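## Task

Close the lid of tip box TB3 and push its front edge fully down so that it latches. It counts only if the lid stays shut by itself, with no gripper holding it. Afterwards release it and move the grippers away.

## Robot and tools

Robot: two arms, left_arm and right_arm, mounted on one upright column behind the near edge of the table. left_arm is the robot's own left and sits on the +y side; these names do not tell you which side of a camera image an arm appears on. The robot faces roughly +x and may be turned slightly about the column. Each arm has seven joints plus a parallel gripper. The gripper's fingers point along its own +z axis and close along its own y axis. When shut, the fingertips make a single flat face, which works well for pressing a lid. The tip box sits loose on a base plate and has to finish lying flat on it.

Frame: one scene frame shared by both arms. z = 0 is the table top and +z is up. The origin lies 0.07 m behind the centre of the table's near edge, and +x points out across the table. Positions are in metres; orientations are quaternions written w, x, y, z. The reported hand position (end_effector_position) is a point between the closed finger pads, just under 1 cm behind the tips; closing the fingers pushes the tips about 17 mm further along the gripper's +z. Reported positions can be slightly wrong, more so at long reach.

A row is always 16 numbers, even if one arm does not move: left_arm x, y, z, qw, qx, qy, qz, opening, followed by right_arm in that same order. x, y, z and the quaternion are an absolute target pose for that gripper in the scene frame, not an offset. Opening runs from -1 (closed) to +1 (fully open, 0.145 m); closing from full open takes about 0.5 s or more. To hold an orientation steady, resend the same quaternion you chose, not the drifted one from the latest result. To keep an arm still, resend its whole pose from the last result taken before it stopped, plus its desired opening.

execute_actions takes "actions", a list holding at most one item, and an optional "pictures" boolean. An empty list just reports the state. An item with "rows" (1 to 15 rows) and "steps" (up to 15, default 15) runs that many control steps of 1/30 s, one row per step, repeating the final row if rows run out. An item with only "steps" (up to 300) is a wait measured from the previous result, so your reply time is included. A call is rejected, sending nothing, if any target lies more than 0.6 m from the arm's last reported position along any of its gripper's axes.

move takes "target" (one 16-number row as above, absolute poses) and optional "speed" in m/s, 0.002 to 0.5, default 0.25; rotation is capped at twice that value in rad/s. Both grippers travel straight lines that finish together, lasting 0.5 to 10 s; if longer, they halt at 10 s short of the target. The opening is applied at the start. Paths do not avoid obstacles or the other arm, and a gripper may lag, wander, or briefly go much faster than the speed, especially with an almost straight arm. Faster contact hits harder, and a target set deeper past the contact point pushes harder. The result adds a "move:" line giving the ending (done, off_target, moving, held, fault) and any limits; if only one arm is named, the other finished normally. limits=paced means the commanded pose was clipped; limits=held means some steps were blocked, after which the arm may lurch quickly.

wait takes "seconds" (0 to 10) and sends nothing new. zoom_image takes "camera" (cam_low, cam_left_wrist or cam_right_wrist) and "region" [x0, y0, x1, y1] in pixels of that camera's last 672x504 image, top-left origin, at most 504 by 504, and returns a closer look. finished_scene takes "scene", the current scene's number; it ends that scene permanently and reports whether the goal was met, then gives the next task.

Control details: each step the commanded pose is limited to 70 mm and 16 degrees from the measured pose, then joints follow by damped inverse kinematics, favouring position over orientation. After an action ends, an arm only continues to its last clipped pose, so check the result and send the remainder. A "Hand target" line shows where each gripper is currently being driven. "pose unreachable" means the clearance check altered or blocked that arm's command; HELD marks affected steps. grip_measured is the measured finger opening on the same scale as the command; to hold something, command clearly below it. Fingers squeeze up to about 10 N each. An arm stopped by an object usually keeps pushing until given a new command. Joint torques include offsets and noise. Holding loads heats motors: MOTOR HOT appears from 85 °C and at 100 °C the arm stops with an OVER-TEMPERATURE FAULT. The simulation keeps running while you compose replies.

Avoid: knocking anything off the table, letting the arms collide or push on each other, slamming or fast hard contacts, very hard pressing, dropping or losing things, and faults. Something may occasionally tug a held part or nudge a loose object. Typical sequence: locate the box and lid in the cameras, swing the lid shut, press the front edge down gently with the closed fingertips until it latches, lift off, check it stays closed, then move clear and end the scene.

Each tool is called by a JSON object that holds its "op" and its "data".

## Session

I'll start by looking at the current state.

{"op": "execute_actions", "data": {"actions": []}}

Scene clock: 0.00 s of 6000.00 s.
left_arm: end_effector_position=(+0.2997, +0.2439, +0.1974) grip_measured=+1.00 end_effector_quat_wxyz=(-0.035, -0.532, +0.702, -0.472) | right_arm: end_effector_position=(+0.2560, -0.2749, +0.1397) grip_measured=+1.00 end_effector_quat_wxyz=(+0.026, +0.766, +0.641, -0.032)
Joint positions: left_arm=[ 0.641  1.282 -1.2    1.314  0.21  -0.695  0.424  0.145] | right_arm=[ 0.615  0.978 -0.936  1.48  -0.409  0.556  1.333  0.145]
Joint velocities: left_arm=[-0.033 -0.055 -0.007 -0.012  0.022  0.007 -0.081 -0.   ] | right_arm=[-0.077  0.011 -0.007  0.002  0.007 -0.022 -0.022 -0.   ]
Joint torques (N m, as the arm reports them, + toward a larger angle): no reading
Motor temperatures (°C, as the motors report them): left_arm=[22 23 19 21 20 19 22] | right_arm=[22 23 22 19 22 19 21]
Hand target (left_arm): +0.300, +0.244, +0.197; -0.035, -0.532, +0.702, -0.472
Hand target (right_arm): +0.256, -0.275, +0.140; +0.026, +0.766, +0.641, -0.032

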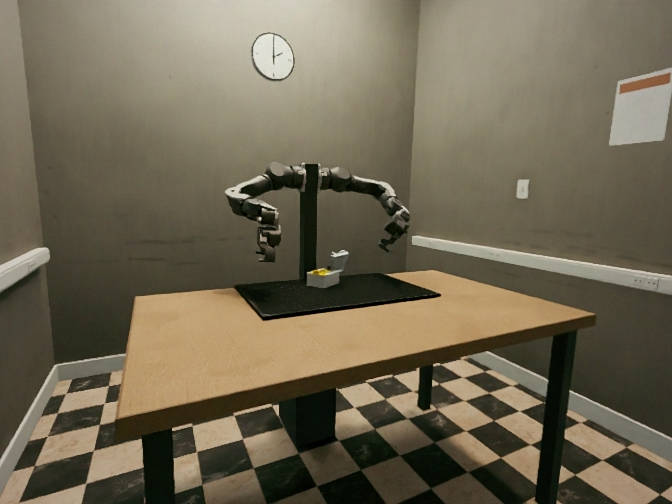

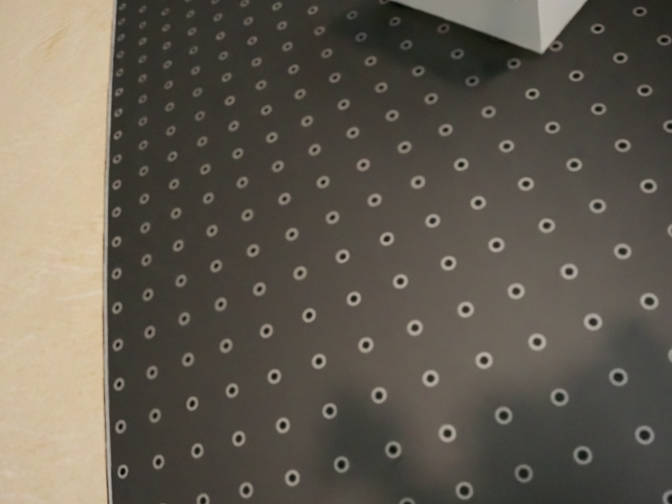

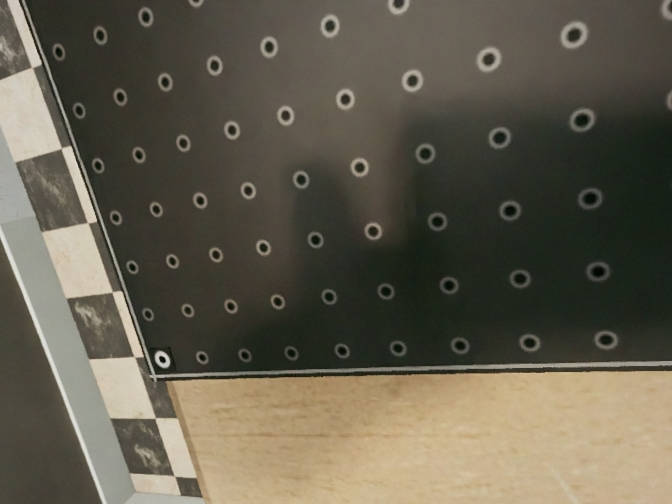

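{"op": "zoom_image", "data": {"camera": "cam_low", "region": [270, 220, 400, 318]}}

{"op": "zoom_image", "data": {"camera": "cam_low", "region": [200, 140, 460, 335]}}

Region (270, 220, 400, 318) of cam_low's 672x504 image, scaled by 3.877, with more detail than that image has; it fills the top 380 rows of this view, and the rest is white.

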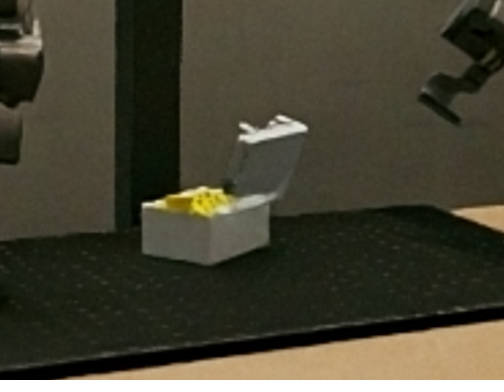

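Region (200, 140, 460, 335) of cam_low's 672x504 image, scaled by 1.938, with more detail than that image has; it fills the top 378 rows of this view, and the rest is white.

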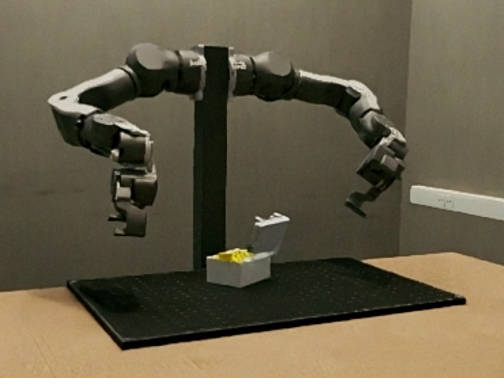

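{"op": "move", "data": {"target": [0.22, 0.20, 0.22, -0.3265, -0.6273, 0.6273, -0.3265, -1, 0.22, -0.15, 0.24, -0.2126, 0.6745, 0.6745, 0.2126, 1], "speed": 0.3}}

Scene clock: 121.57 s of 6000.00 s.
left_arm: end_effector_position=(+0.2202, +0.2000, +0.2214) grip_measured=-1.00 end_effector_quat_wxyz=(+0.327, +0.625, -0.628, +0.329) | right_arm: end_effector_position=(+0.2178, -0.1512, +0.2386) grip_measured=+1.00 end_effector_quat_wxyz=(-0.211, +0.675, +0.675, +0.211)
Joint positions: left_arm=[ 0.691  1.366 -1.21   1.526  0.784 -0.317  1.122  0.   ] | right_arm=[ 0.354  1.072 -0.481  1.907  0.175  0.456  1.334  0.145]
Joint velocities: left_arm=[ 0.011  0.055 -0.002 -0.002 -0.022 -0.007  0.037 -0.   ] | right_arm=[-0.011 -0.077 -0.007  0.007  0.007 -0.007 -0.037  0.   ]
Joint torques (N m, as the arm reports them, + toward a larger angle): left_arm=[ 4.71  5.77  3.69  1.29  0.47 -0.1   0.18] | right_arm=[ 2.97  3.16  3.5   1.95  0.31  0.06 -0.23]
Motor temperatures (°C, as the motors report them): left_arm=[24 26 21 21 20 19 22] | right_arm=[24 24 23 19 22 19 21]
Hand target (left_arm): +0.218, +0.200, +0.221; +0.329, +0.626, -0.627, +0.325
Hand target (right_arm): +0.219, -0.151, +0.240; -0.210, +0.673, +0.675, +0.215
Off the commanded pose (left_arm): 0.001 m, 0 deg.
Off the commanded pose (right_arm): 0.003 m, 0 deg.
After step 90, 117.00 s passed at rest.
move: done

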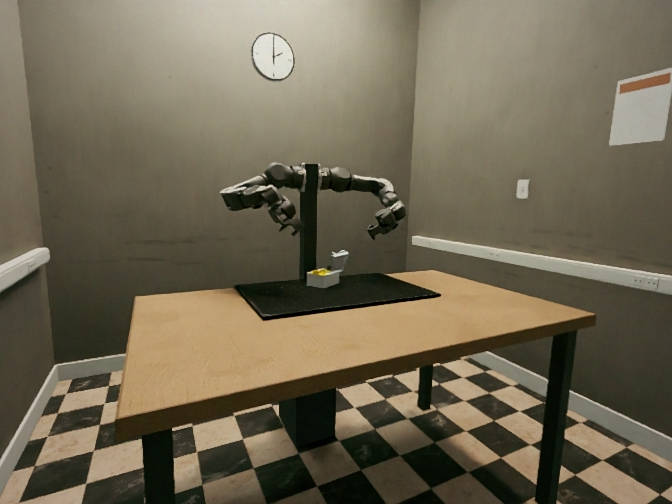

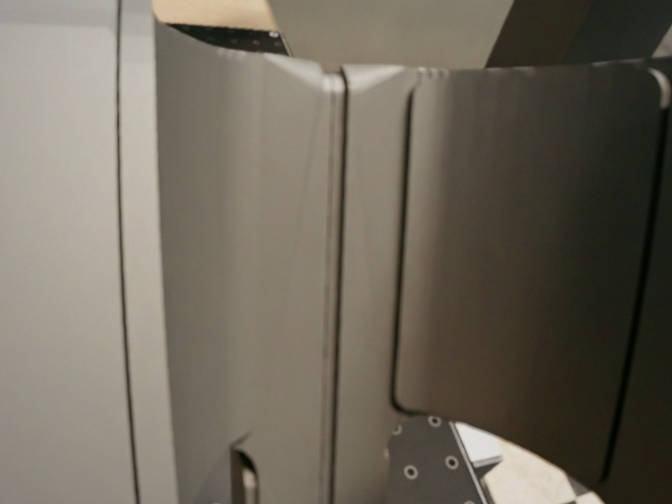

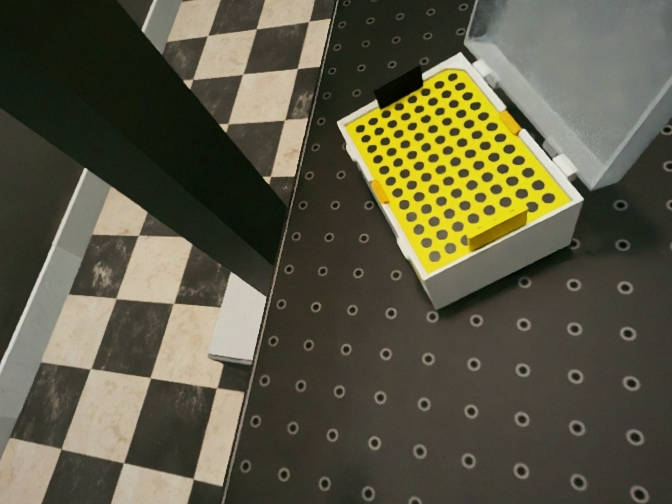

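{"op": "zoom_image", "data": {"camera": "cam_right_wrist", "region": [320, 0, 672, 340]}}

{"op": "zoom_image", "data": {"camera": "cam_right_wrist", "region": [330, 90, 470, 320]}}

{"op": "zoom_image", "data": {"camera": "cam_right_wrist", "region": [440, 20, 640, 260]}}

{"op": "zoom_image", "data": {"camera": "cam_low", "region": [295, 240, 365, 295]}}

Region (320, 0, 672, 340) of cam_right_wrist's 672x504 image, scaled by 1.432, with more detail than that image has; it fills the top 487 rows of this view, and the rest is white.

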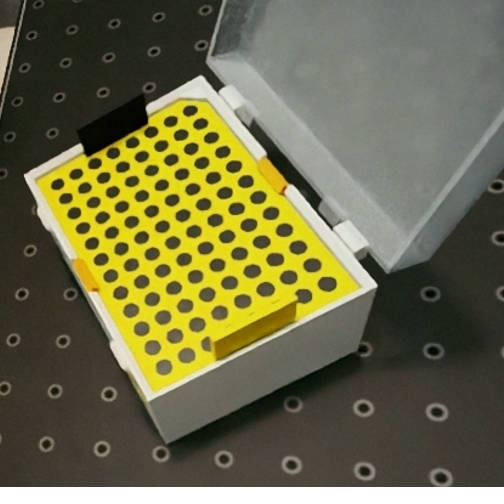

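Region (330, 90, 470, 320) of cam_right_wrist's 672x504 image, scaled by 2.191, with more detail than that image has; it fills the left 307 columns of this view, and the rest is white.

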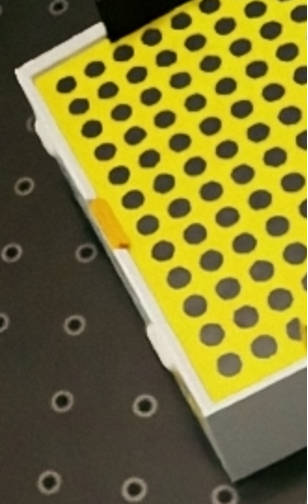

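Region (440, 20, 640, 260) of cam_right_wrist's 672x504 image, scaled by 2.100, with more detail than that image has.

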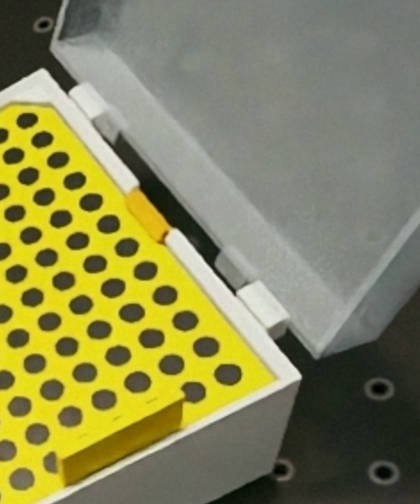

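Region (295, 240, 365, 295) of cam_low's 672x504 image, scaled by 7.200, with more detail than that image has; it fills the top 396 rows of this view, and the rest is white.

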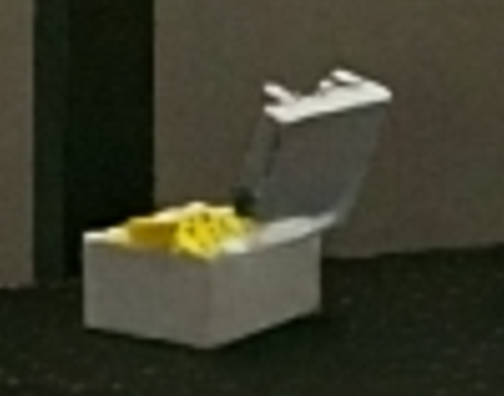

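{"op": "zoom_image", "data": {"camera": "cam_right_wrist", "region": [210, 252, 462, 504]}}

{"op": "zoom_image", "data": {"camera": "cam_right_wrist", "region": [420, 252, 672, 504]}}

{"op": "zoom_image", "data": {"camera": "cam_right_wrist", "region": [260, 0, 512, 252]}}

Region (210, 252, 462, 504) of cam_right_wrist's 672x504 image, scaled by 2.000, with more detail than that image has.

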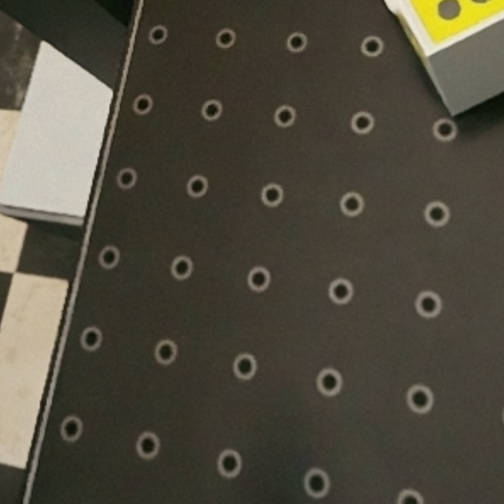

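Region (420, 252, 672, 504) of cam_right_wrist's 672x504 image, scaled by 2.000, with more detail than that image has.

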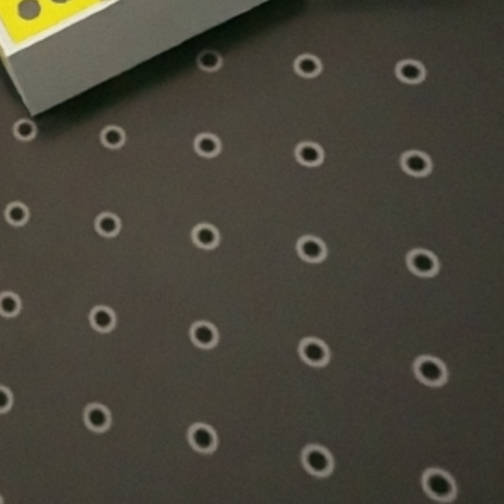

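Region (260, 0, 512, 252) of cam_right_wrist's 672x504 image, scaled by 2.000, with more detail than that image has.

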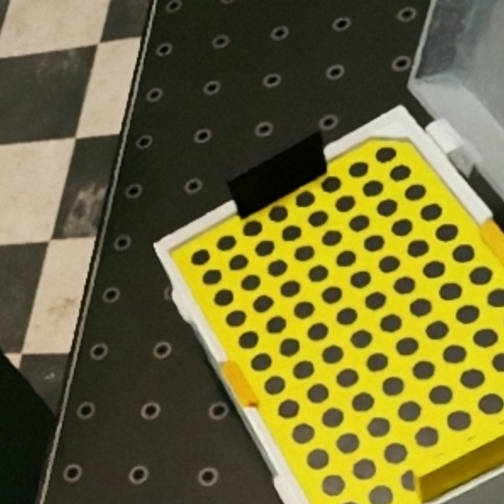

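{"op": "zoom_image", "data": {"camera": "cam_low", "region": [340, 165, 430, 255]}}

{"op": "zoom_image", "data": {"camera": "cam_low", "region": [215, 160, 315, 260]}}

Region (340, 165, 430, 255) of cam_low's 672x504 image, scaled by 5.600, with more detail than that image has.

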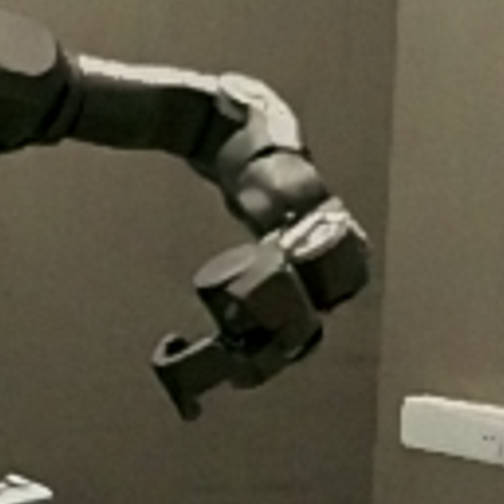

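Region (215, 160, 315, 260) of cam_low's 672x504 image, scaled by 5.040, with more detail than that image has.

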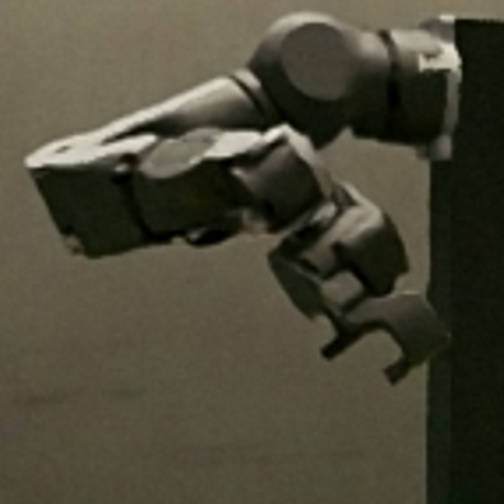

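{"op": "zoom_image", "data": {"camera": "cam_low", "region": [225, 265, 335, 330]}}

{"op": "zoom_image", "data": {"camera": "cam_low", "region": [340, 255, 450, 320]}}

Region (225, 265, 335, 330) of cam_low's 672x504 image, scaled by 4.582, with more detail than that image has; it fills the top 298 rows of this view, and the rest is white.

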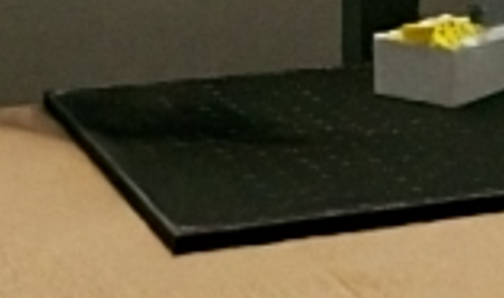

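Region (340, 255, 450, 320) of cam_low's 672x504 image, scaled by 4.582, with more detail than that image has; it fills the top 298 rows of this view, and the rest is white.

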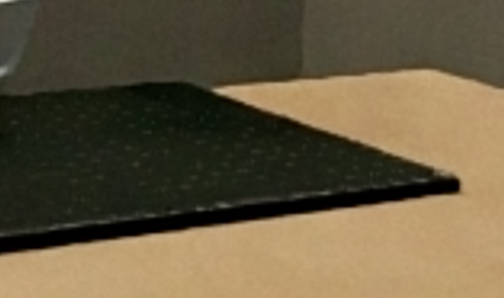

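{"op": "move", "data": {"target": [0.317, 0.073, 0.133, 0.0604, -0.2725, 0.9374, -0.2078, -1, 0.1915, -0.0175, 0.119, 0.1648, 0.4525, 0.8235, 0.2998, -1], "speed": 0.3}}

Scene clock: 244.07 s of 6000.00 s.
left_arm: end_effector_position=(+0.3173, +0.0717, +0.1360) grip_measured=-1.00 end_effector_quat_wxyz=(+0.066, -0.271, +0.938, -0.207) | right_arm: end_effector_position=(+0.1922, -0.0157, +0.1192) grip_measured=-1.00 end_effector_quat_wxyz=(+0.162, +0.453, +0.825, +0.297)
Joint positions: left_arm=[ 0.865  0.646 -1.344  1.457 -0.591 -0.158  0.856  0.   ] | right_arm=[ 0.209  0.568 -1.271  1.919 -1.099  0.656  0.709  0.   ]
Joint velocities: left_arm=[-0.033 -0.033 -0.032  0.012 -0.051 -0.022  0.037 -0.   ] | right_arm=[-0.011  0.011  0.002  0.007  0.037 -0.022  0.007 -0.   ]
Joint torques (N m, as the arm reports them, + toward a larger angle): left_arm=[ 7.77  0.92  4.06  2.15  0.07  0.05 -0.33] | right_arm=[ 1.2  -0.25  1.48  3.03 -0.17  0.28 -0.64]
Motor temperatures (°C, as the motors report them): left_arm=[24 26 21 21 21 19 22] | right_arm=[24 24 24 20 22 19 21]
Hand target (left_arm): +0.318, +0.072, +0.135; +0.067, -0.273, +0.937, -0.208
Hand target (right_arm): +0.193, -0.016, +0.119; +0.164, +0.454, +0.824, +0.298
Off the commanded pose (left_arm): 0.003 m, 1 deg.
Off the commanded pose (right_arm): 0.002 m, 1 deg.
After step 90, 117.00 s passed at rest.
move: done

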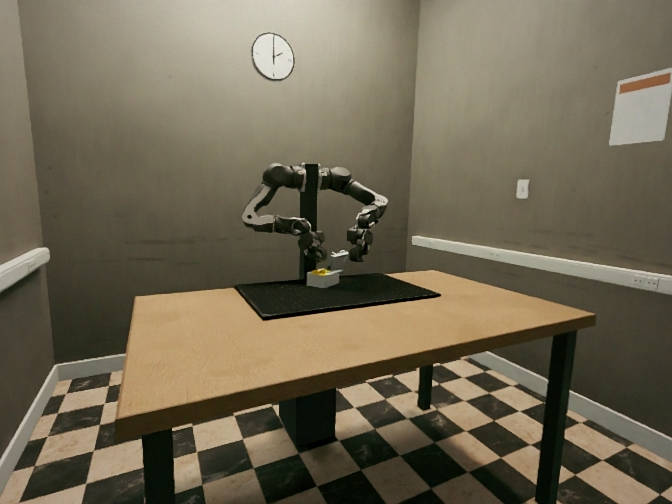

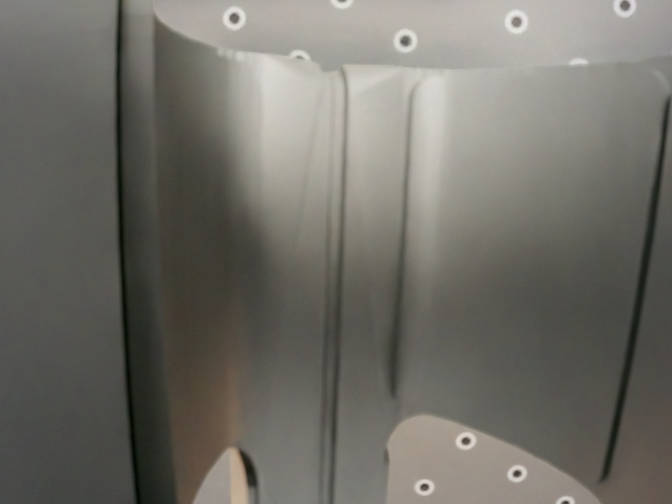

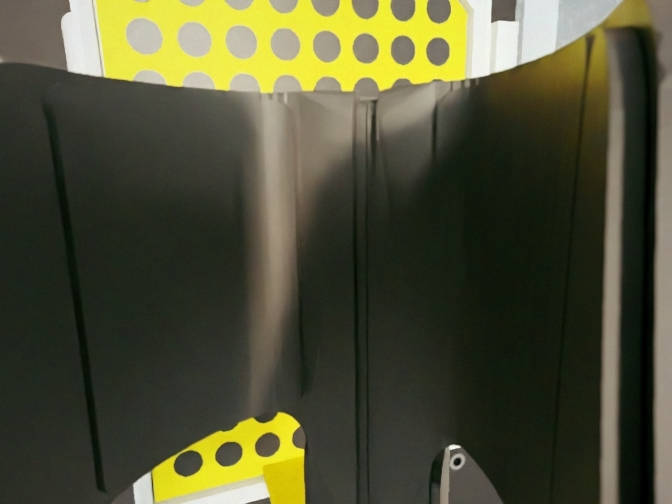

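{"op": "zoom_image", "data": {"camera": "cam_low", "region": [290, 210, 380, 295]}}

Region (290, 210, 380, 295) of cam_low's 672x504 image, scaled by 5.600, with more detail than that image has.

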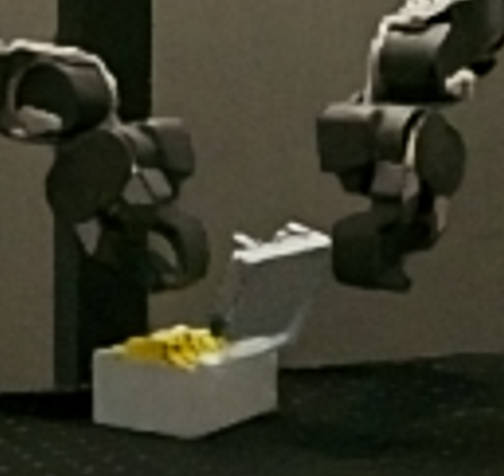

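{"op": "zoom_image", "data": {"camera": "cam_left_wrist", "region": [168, 0, 672, 90]}}

{"op": "zoom_image", "data": {"camera": "cam_right_wrist", "region": [40, 0, 544, 120]}}

Region (168, 0, 672, 90) of cam_left_wrist's 672x504 image, scaled by 1.000; it fills the top 90 rows of this view, and the rest is white.

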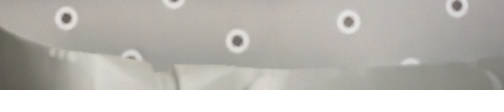

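Region (40, 0, 544, 120) of cam_right_wrist's 672x504 image, scaled by 1.000; it fills the top 120 rows of this view, and the rest is white.

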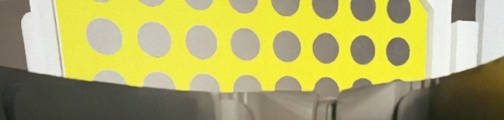

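{"op": "move", "data": {"target": [0.2664, 0.0408, 0.134, 0.0604, -0.2725, 0.9374, -0.2078, -1, 0.1922, -0.0157, 0.1192, 0.162, 0.453, 0.825, 0.297, -1], "speed": 0.04}}

{"op": "zoom_image", "data": {"camera": "cam_low", "region": [290, 210, 380, 295]}}

Scene clock: 365.80 s of 6000.00 s.
left_arm: end_effector_position=(+0.2685, +0.0406, +0.1363) grip_measured=-1.00 end_effector_quat_wxyz=(+0.062, -0.273, +0.936, -0.213) | right_arm: end_effector_position=(+0.1922, -0.0157, +0.1192) grip_measured=-1.00 end_effector_quat_wxyz=(+0.162, +0.453, +0.825, +0.297)
Joint positions: left_arm=[ 0.776  0.649 -1.372  1.687 -0.646  0.063  0.903  0.   ] | right_arm=[ 0.209  0.568 -1.271  1.919 -1.099  0.656  0.709  0.   ]
Joint velocities: left_arm=[ 0.099 -0.077  0.002  0.007 -0.037  0.051 -0.007 -0.   ] | right_arm=[ 0.077  0.033 -0.002  0.007  0.007  0.007  0.022  0.   ]
Joint torques (N m, as the arm reports them, + toward a larger angle): left_arm=[ 6.31  0.43  2.87  3.23  0.04  0.08 -0.06] | right_arm=[ 1.55 -0.34  1.24  3.5  -0.17  0.24 -0.4 ]
Motor temperatures (°C, as the motors report them): left_arm=[27 25 21 22 20 19 22] | right_arm=[23 23 23 21 22 19 22]
Hand target (left_arm): +0.266, +0.041, +0.134; +0.060, -0.273, +0.937, -0.208
Hand target (right_arm): +0.192, -0.016, +0.119; +0.162, +0.453, +0.825, +0.297
Off the commanded pose (left_arm): 0.003 m, 1 deg.
Off the commanded pose (right_arm): 0.000 m, 0 deg.
After step 90, 117.00 s passed at rest.
move: done

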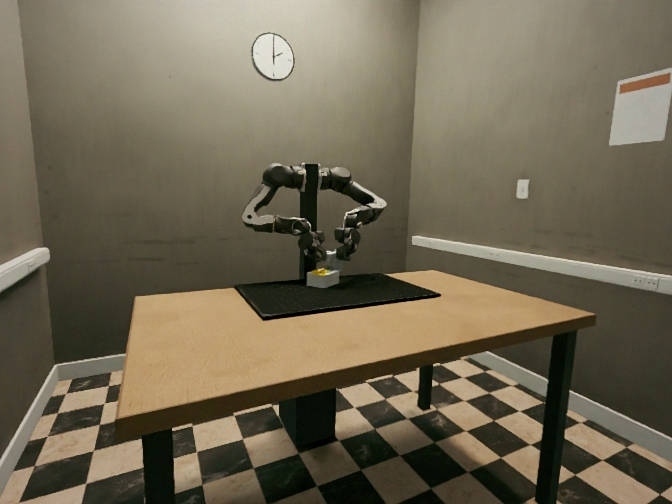

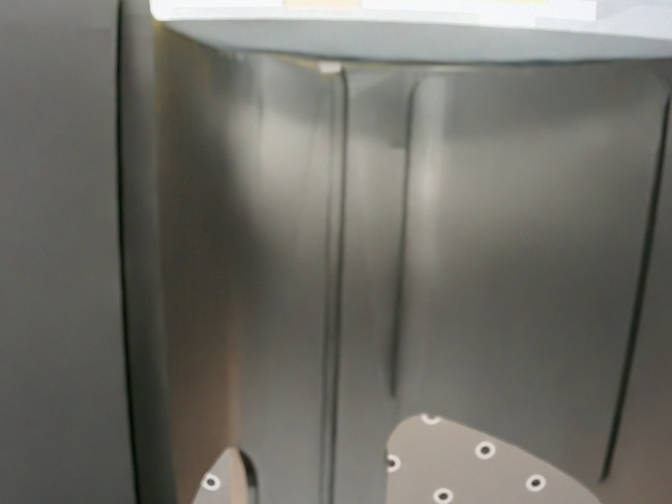

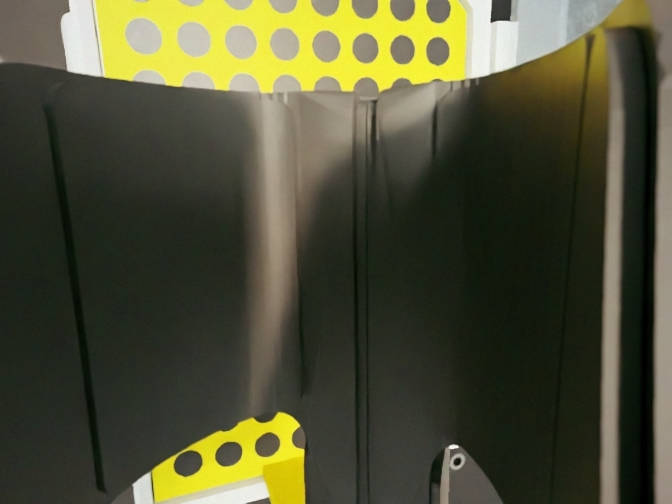

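Region (290, 210, 380, 295) of cam_low's 672x504 image, scaled by 5.600, with more detail than that image has.

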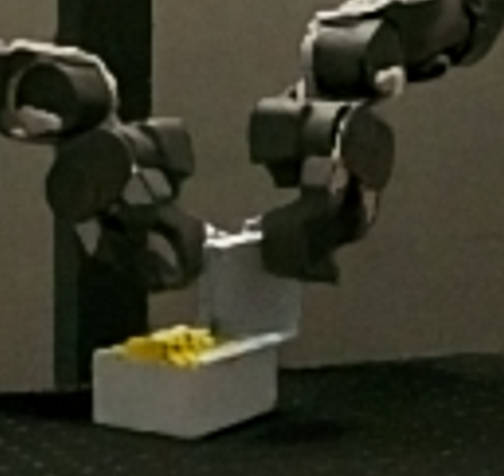

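{"op": "move", "data": {"target": [0.2457, 0.0261, 0.134, 0.0604, -0.2725, 0.9374, -0.2078, -1, 0.1922, -0.0157, 0.1192, 0.162, 0.453, 0.825, 0.297, -1], "speed": 0.03}}

{"op": "zoom_image", "data": {"camera": "cam_low", "region": [290, 210, 380, 295]}}

Scene clock: 421.30 s of 6000.00 s.
left_arm: end_effector_position=(+0.2482, +0.0256, +0.1361) grip_measured=-1.00 end_effector_quat_wxyz=(+0.063, -0.273, +0.936, -0.213) | right_arm: end_effector_position=(+0.1922, -0.0157, +0.1192) grip_measured=-1.00 end_effector_quat_wxyz=(+0.162, +0.453, +0.825, +0.297)
Joint positions: left_arm=[ 0.749  0.623 -1.404  1.761 -0.683  0.165  0.929  0.   ] | right_arm=[ 0.209  0.568 -1.271  1.919 -1.099  0.656  0.709  0.   ]
Joint velocities: left_arm=[-0.033 -0.033 -0.002 -0.012 -0.066  0.007 -0.007 -0.   ] | right_arm=[-0.033 -0.077 -0.007  0.002 -0.037  0.037 -0.081  0.   ]
Joint torques (N m, as the arm reports them, + toward a larger angle): left_arm=[ 5.86  0.02  2.58  3.53 -0.01  0.09 -0.09] | right_arm=[ 1.53 -0.25  1.29  3.36 -0.17  0.23 -0.41]
Motor temperatures (°C, as the motors report them): left_arm=[27 25 21 22 20 19 22] | right_arm=[23 23 23 21 22 19 22]
Hand target (left_arm): +0.246, +0.026, +0.134; +0.060, -0.273, +0.937, -0.208
Hand target (right_arm): +0.192, -0.016, +0.119; +0.162, +0.453, +0.825, +0.297
Off the commanded pose (left_arm): 0.003 m, 1 deg.
Off the commanded pose (right_arm): 0.000 m, 0 deg.
After step 90, 51.37 s passed at rest.
move: done

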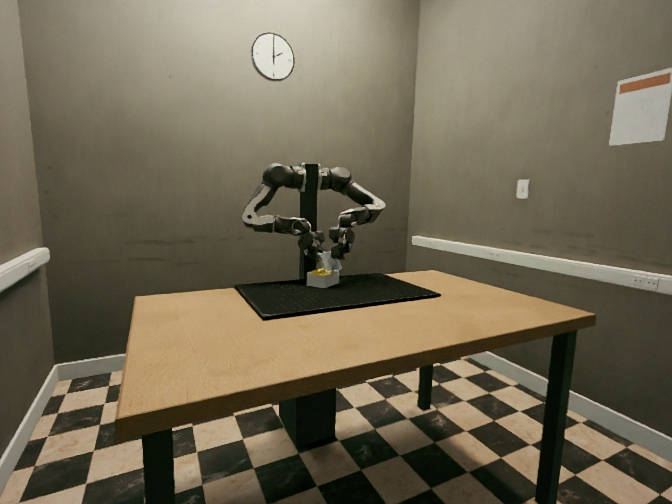

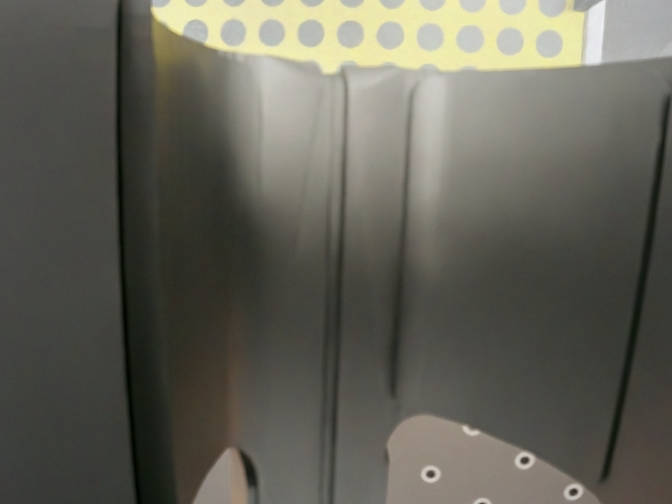

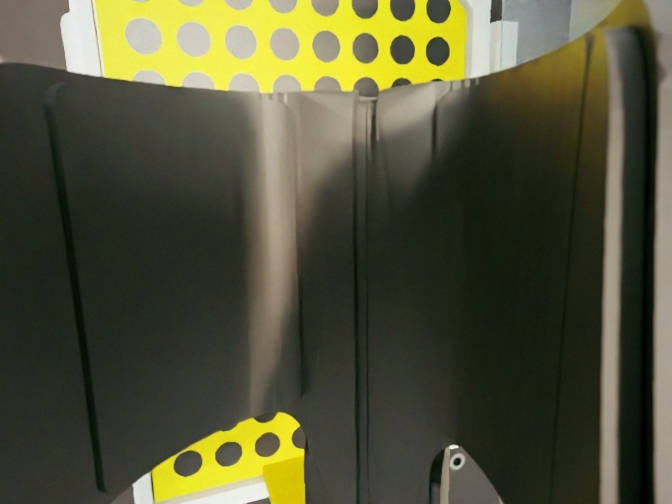

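Region (290, 210, 380, 295) of cam_low's 672x504 image, scaled by 5.600, with more detail than that image has.

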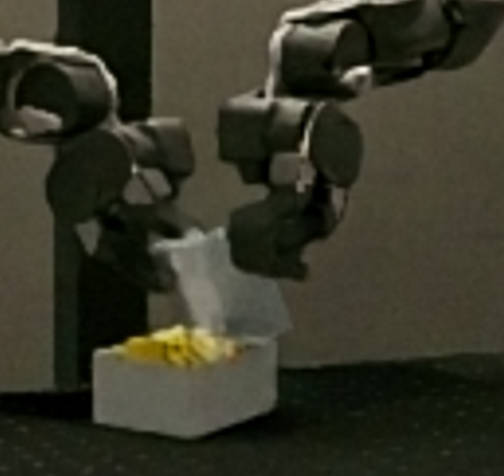

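{"op": "execute_actions", "data": {"actions": []}}

{"op": "zoom_image", "data": {"camera": "cam_low", "region": [290, 210, 380, 295]}}

Scene clock: 426.43 s of 6000.00 s.
left_arm: end_effector_position=(+0.2482, +0.0256, +0.1361) grip_measured=-1.00 end_effector_quat_wxyz=(+0.063, -0.273, +0.936, -0.213) | right_arm: end_effector_position=(+0.1922, -0.0157, +0.1192) grip_measured=-1.00 end_effector_quat_wxyz=(+0.162, +0.453, +0.825, +0.297)
Joint positions: left_arm=[ 0.749  0.623 -1.404  1.761 -0.683  0.165  0.929  0.   ] | right_arm=[ 0.209  0.568 -1.271  1.919 -1.099  0.656  0.709  0.   ]
Joint velocities: left_arm=[-0.033 -0.011  0.002  0.017 -0.037 -0.037 -0.095 -0.   ] | right_arm=[ 0.011 -0.077 -0.002 -0.012 -0.007 -0.007 -0.125 -0.   ]
Joint torques (N m, as the arm reports them, + toward a larger angle): left_arm=[ 5.78  0.04  2.56  3.5   0.03  0.08 -0.06] | right_arm=[ 1.56 -0.34  1.23  3.5  -0.17  0.24 -0.4 ]
Motor temperatures (°C, as the motors report them): left_arm=[26 25 21 22 20 19 22] | right_arm=[23 23 23 21 22 19 22]
Hand target (left_arm): +0.246, +0.026, +0.134; +0.060, -0.273, +0.937, -0.208
Hand target (right_arm): +0.192, -0.016, +0.119; +0.162, +0.453, +0.825, +0.297
Off the commanded pose (left_arm): 0.003 m, 1 deg.
Off the commanded pose (right_arm): 0.000 m, 0 deg.
Steps of this call (steps 1 to 90: nothing new was sent; then 2.13 s passed at rest). Readings (end_effector_position):
1: left_arm (+0.2482, +0.0256, +0.1361) | right_arm (+0.1922, -0.0157, +0.1192)
2: left_arm (+0.2482, +0.0256, +0.1361) | right_arm (+0.1922, -0.0157, +0.1192)
4: left_arm (+0.2482, +0.0256, +0.1361) | right_arm (+0.1922, -0.0157, +0.1192)
8: left_arm (+0.2482, +0.0256, +0.1361) | right_arm (+0.1922, -0.0157, +0.1192)
90: the state above

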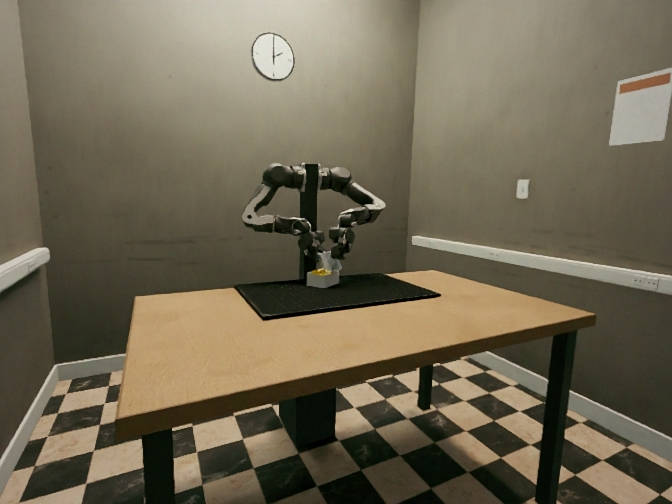

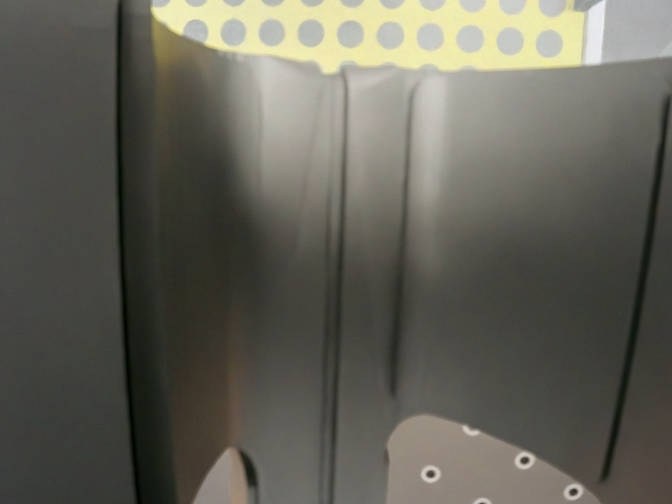

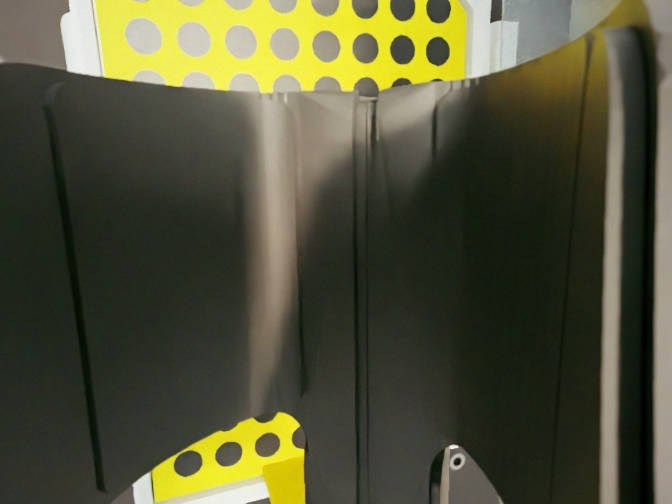

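Region (290, 210, 380, 295) of cam_low's 672x504 image, scaled by 5.600, with more detail than that image has.

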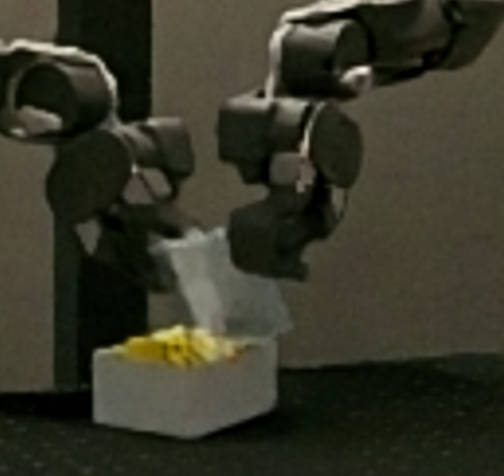

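{"op": "zoom_image", "data": {"camera": "cam_low", "region": [303, 240, 351, 288]}}

Region (303, 240, 351, 288) of cam_low's 672x504 image, scaled by 10.500, with more detail than that image has.

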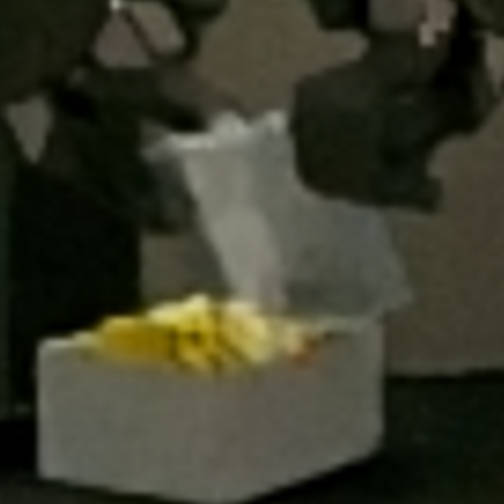

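{"op": "move", "data": {"target": [0.2203, 0.0079, 0.134, 0.0604, -0.2725, 0.9374, -0.2078, -1, 0.1627, -0.0345, 0.0872, 0.1881, 0.4433, 0.8067, 0.3424, -1], "speed": 0.03}}

{"op": "zoom_image", "data": {"camera": "cam_low", "region": [285, 225, 355, 295]}}

Scene clock: 548.53 s of 6000.00 s.
left_arm: end_effector_position=(+0.2229, +0.0075, +0.1358) grip_measured=-1.00 end_effector_quat_wxyz=(+0.063, -0.273, +0.936, -0.213) | right_arm: end_effector_position=(+0.1615, -0.0339, +0.0861) grip_measured=-1.00 end_effector_quat_wxyz=(+0.185, +0.444, +0.808, +0.340)
Joint positions: left_arm=[ 0.723  0.579 -1.459  1.835 -0.732  0.292  0.958  0.   ] | right_arm=[ 0.003  0.641 -1.261  1.808 -1.091  0.607  0.312  0.   ]
Joint velocities: left_arm=[-0.011  0.011  0.007 -0.002  0.007  0.007  0.022  0.   ] | right_arm=[-0.011  0.011  0.022 -0.002 -0.037 -0.007  0.022 -0.   ]
Joint torques (N m, as the arm reports them, + toward a larger angle): left_arm=[ 5.34 -0.3   2.5   3.84  0.01  0.09 -0.09] | right_arm=[ 0.52  0.6   1.2   3.15 -0.13  0.1  -0.72]
Motor temperatures (°C, as the motors report them): left_arm=[27 24 20 23 20 19 22] | right_arm=[23 23 23 22 22 19 22]
Hand target (left_arm): +0.220, +0.008, +0.134; +0.060, -0.273, +0.937, -0.208
Hand target (right_arm): +0.163, -0.034, +0.087; +0.187, +0.444, +0.807, +0.343
Off the commanded pose (left_arm): 0.003 m, 1 deg.
Off the commanded pose (right_arm): 0.002 m, 0 deg.
After step 90, 117.00 s passed at rest.
move: done

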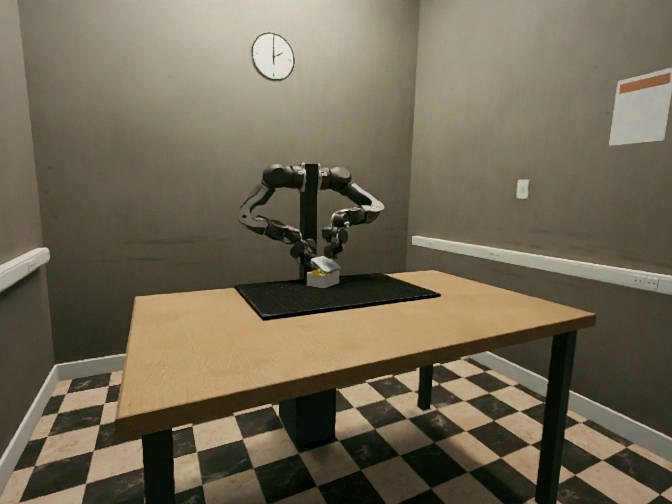

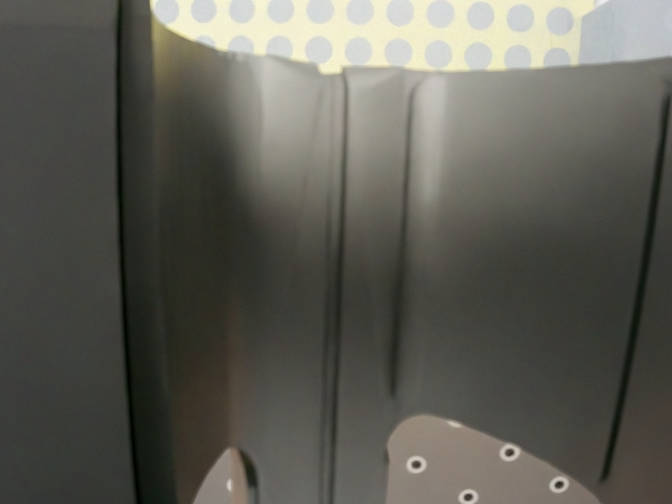

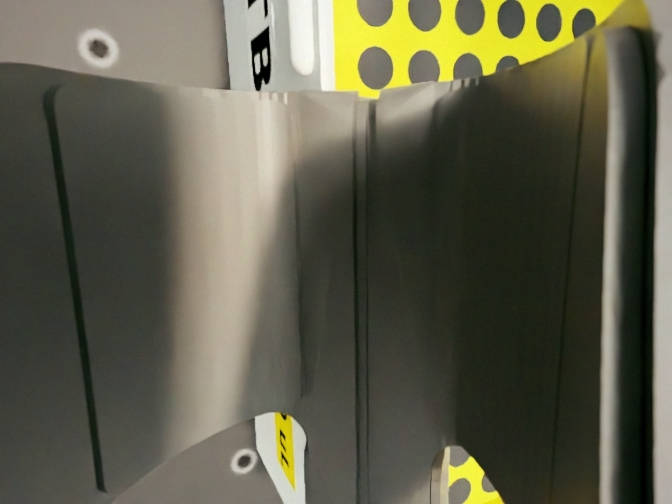

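Region (285, 225, 355, 295) of cam_low's 672x504 image, scaled by 7.200, with more detail than that image has.

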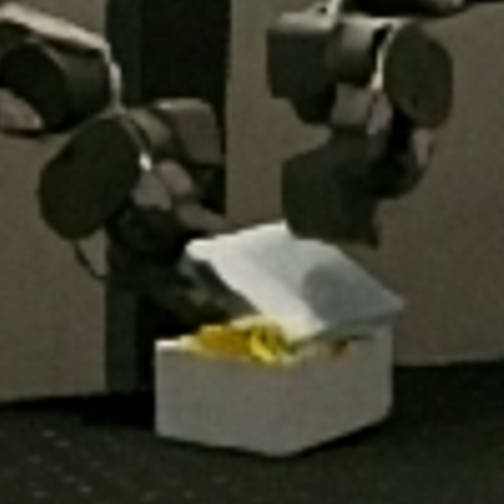

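{"op": "move", "data": {"target": [0.1878, -0.0127, 0.117, 0.0604, -0.2725, 0.9374, -0.2078, -1, 0.1465, -0.044, 0.0615, 0.1881, 0.4433, 0.8067, 0.3424, -1], "speed": 0.018}}

{"op": "zoom_image", "data": {"camera": "cam_low", "region": [285, 225, 355, 295]}}

Scene clock: 659.03 s of 6000.00 s.
left_arm: end_effector_position=(+0.1900, -0.0132, +0.1188) grip_measured=-1.00 end_effector_quat_wxyz=(+0.062, -0.273, +0.936, -0.212) | right_arm: end_effector_position=(+0.1466, -0.0445, +0.0612) grip_measured=-1.00 end_effector_quat_wxyz=(+0.188, +0.444, +0.807, +0.340)
Joint positions: left_arm=[ 0.632  0.497 -1.523  1.841 -0.841  0.408  0.958  0.   ] | right_arm=[-0.057  0.639 -1.261  1.694 -1.063  0.574  0.163  0.   ]
Joint velocities: left_arm=[ 0.011  0.011  0.017 -0.017 -0.066  0.022  0.051  0.   ] | right_arm=[ 0.011 -0.033 -0.022  0.002 -0.037  0.037 -0.051  0.   ]
Joint torques (N m, as the arm reports them, + toward a larger angle): left_arm=[ 4.51 -0.9   2.18  3.84 -0.02  0.09 -0.14] | right_arm=[-0.24  0.31  0.74  2.89 -0.12  0.09 -0.73]
Motor temperatures (°C, as the motors report them): left_arm=[26 24 20 23 20 19 22] | right_arm=[23 23 23 21 22 19 23]
Hand target (left_arm): +0.188, -0.013, +0.117; +0.060, -0.273, +0.937, -0.208
Hand target (right_arm): +0.147, -0.044, +0.061; +0.187, +0.444, +0.807, +0.342
Off the commanded pose (left_arm): 0.003 m, 0 deg.
Off the commanded pose (right_arm): 0.001 m, 0 deg.
After step 90, 104.80 s passed at rest.
move: done

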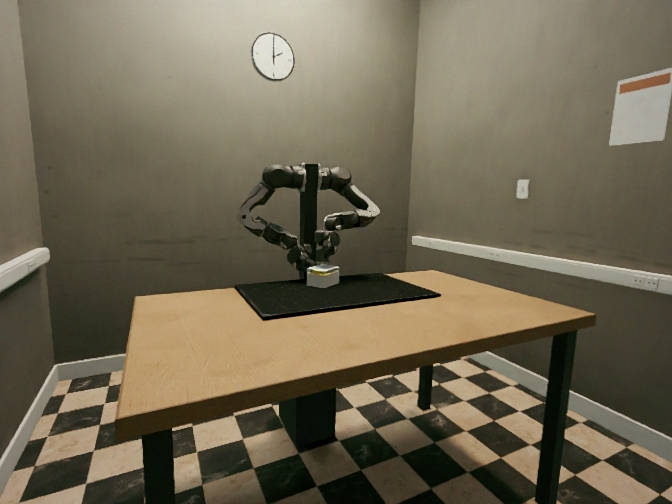

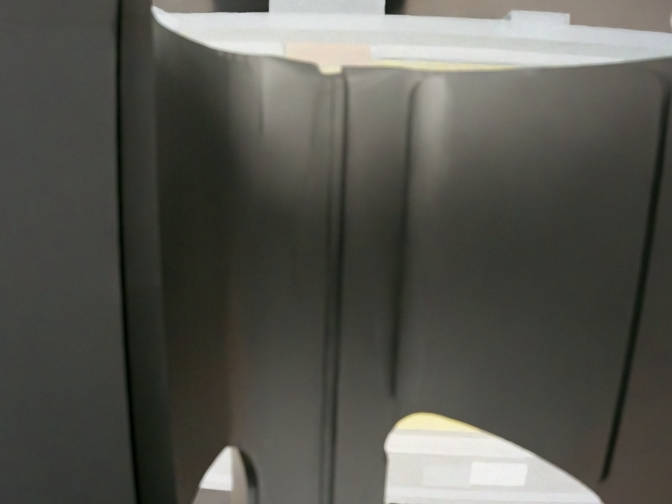

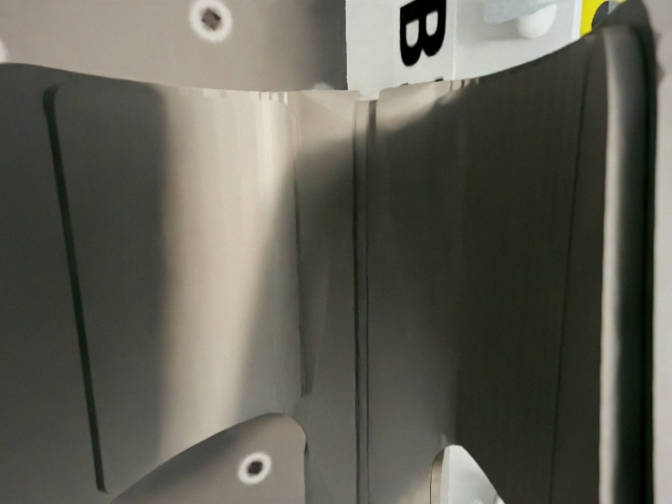

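Region (285, 225, 355, 295) of cam_low's 672x504 image, scaled by 7.200, with more detail than that image has.

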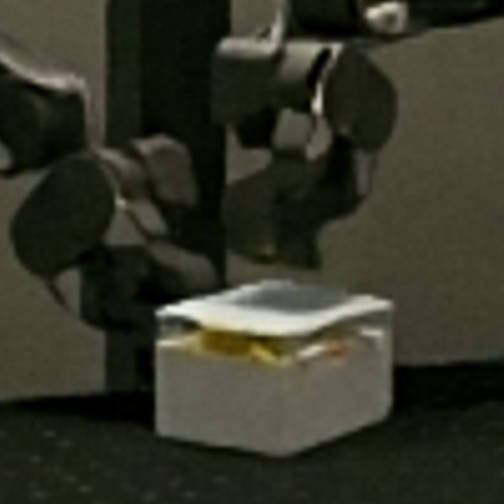

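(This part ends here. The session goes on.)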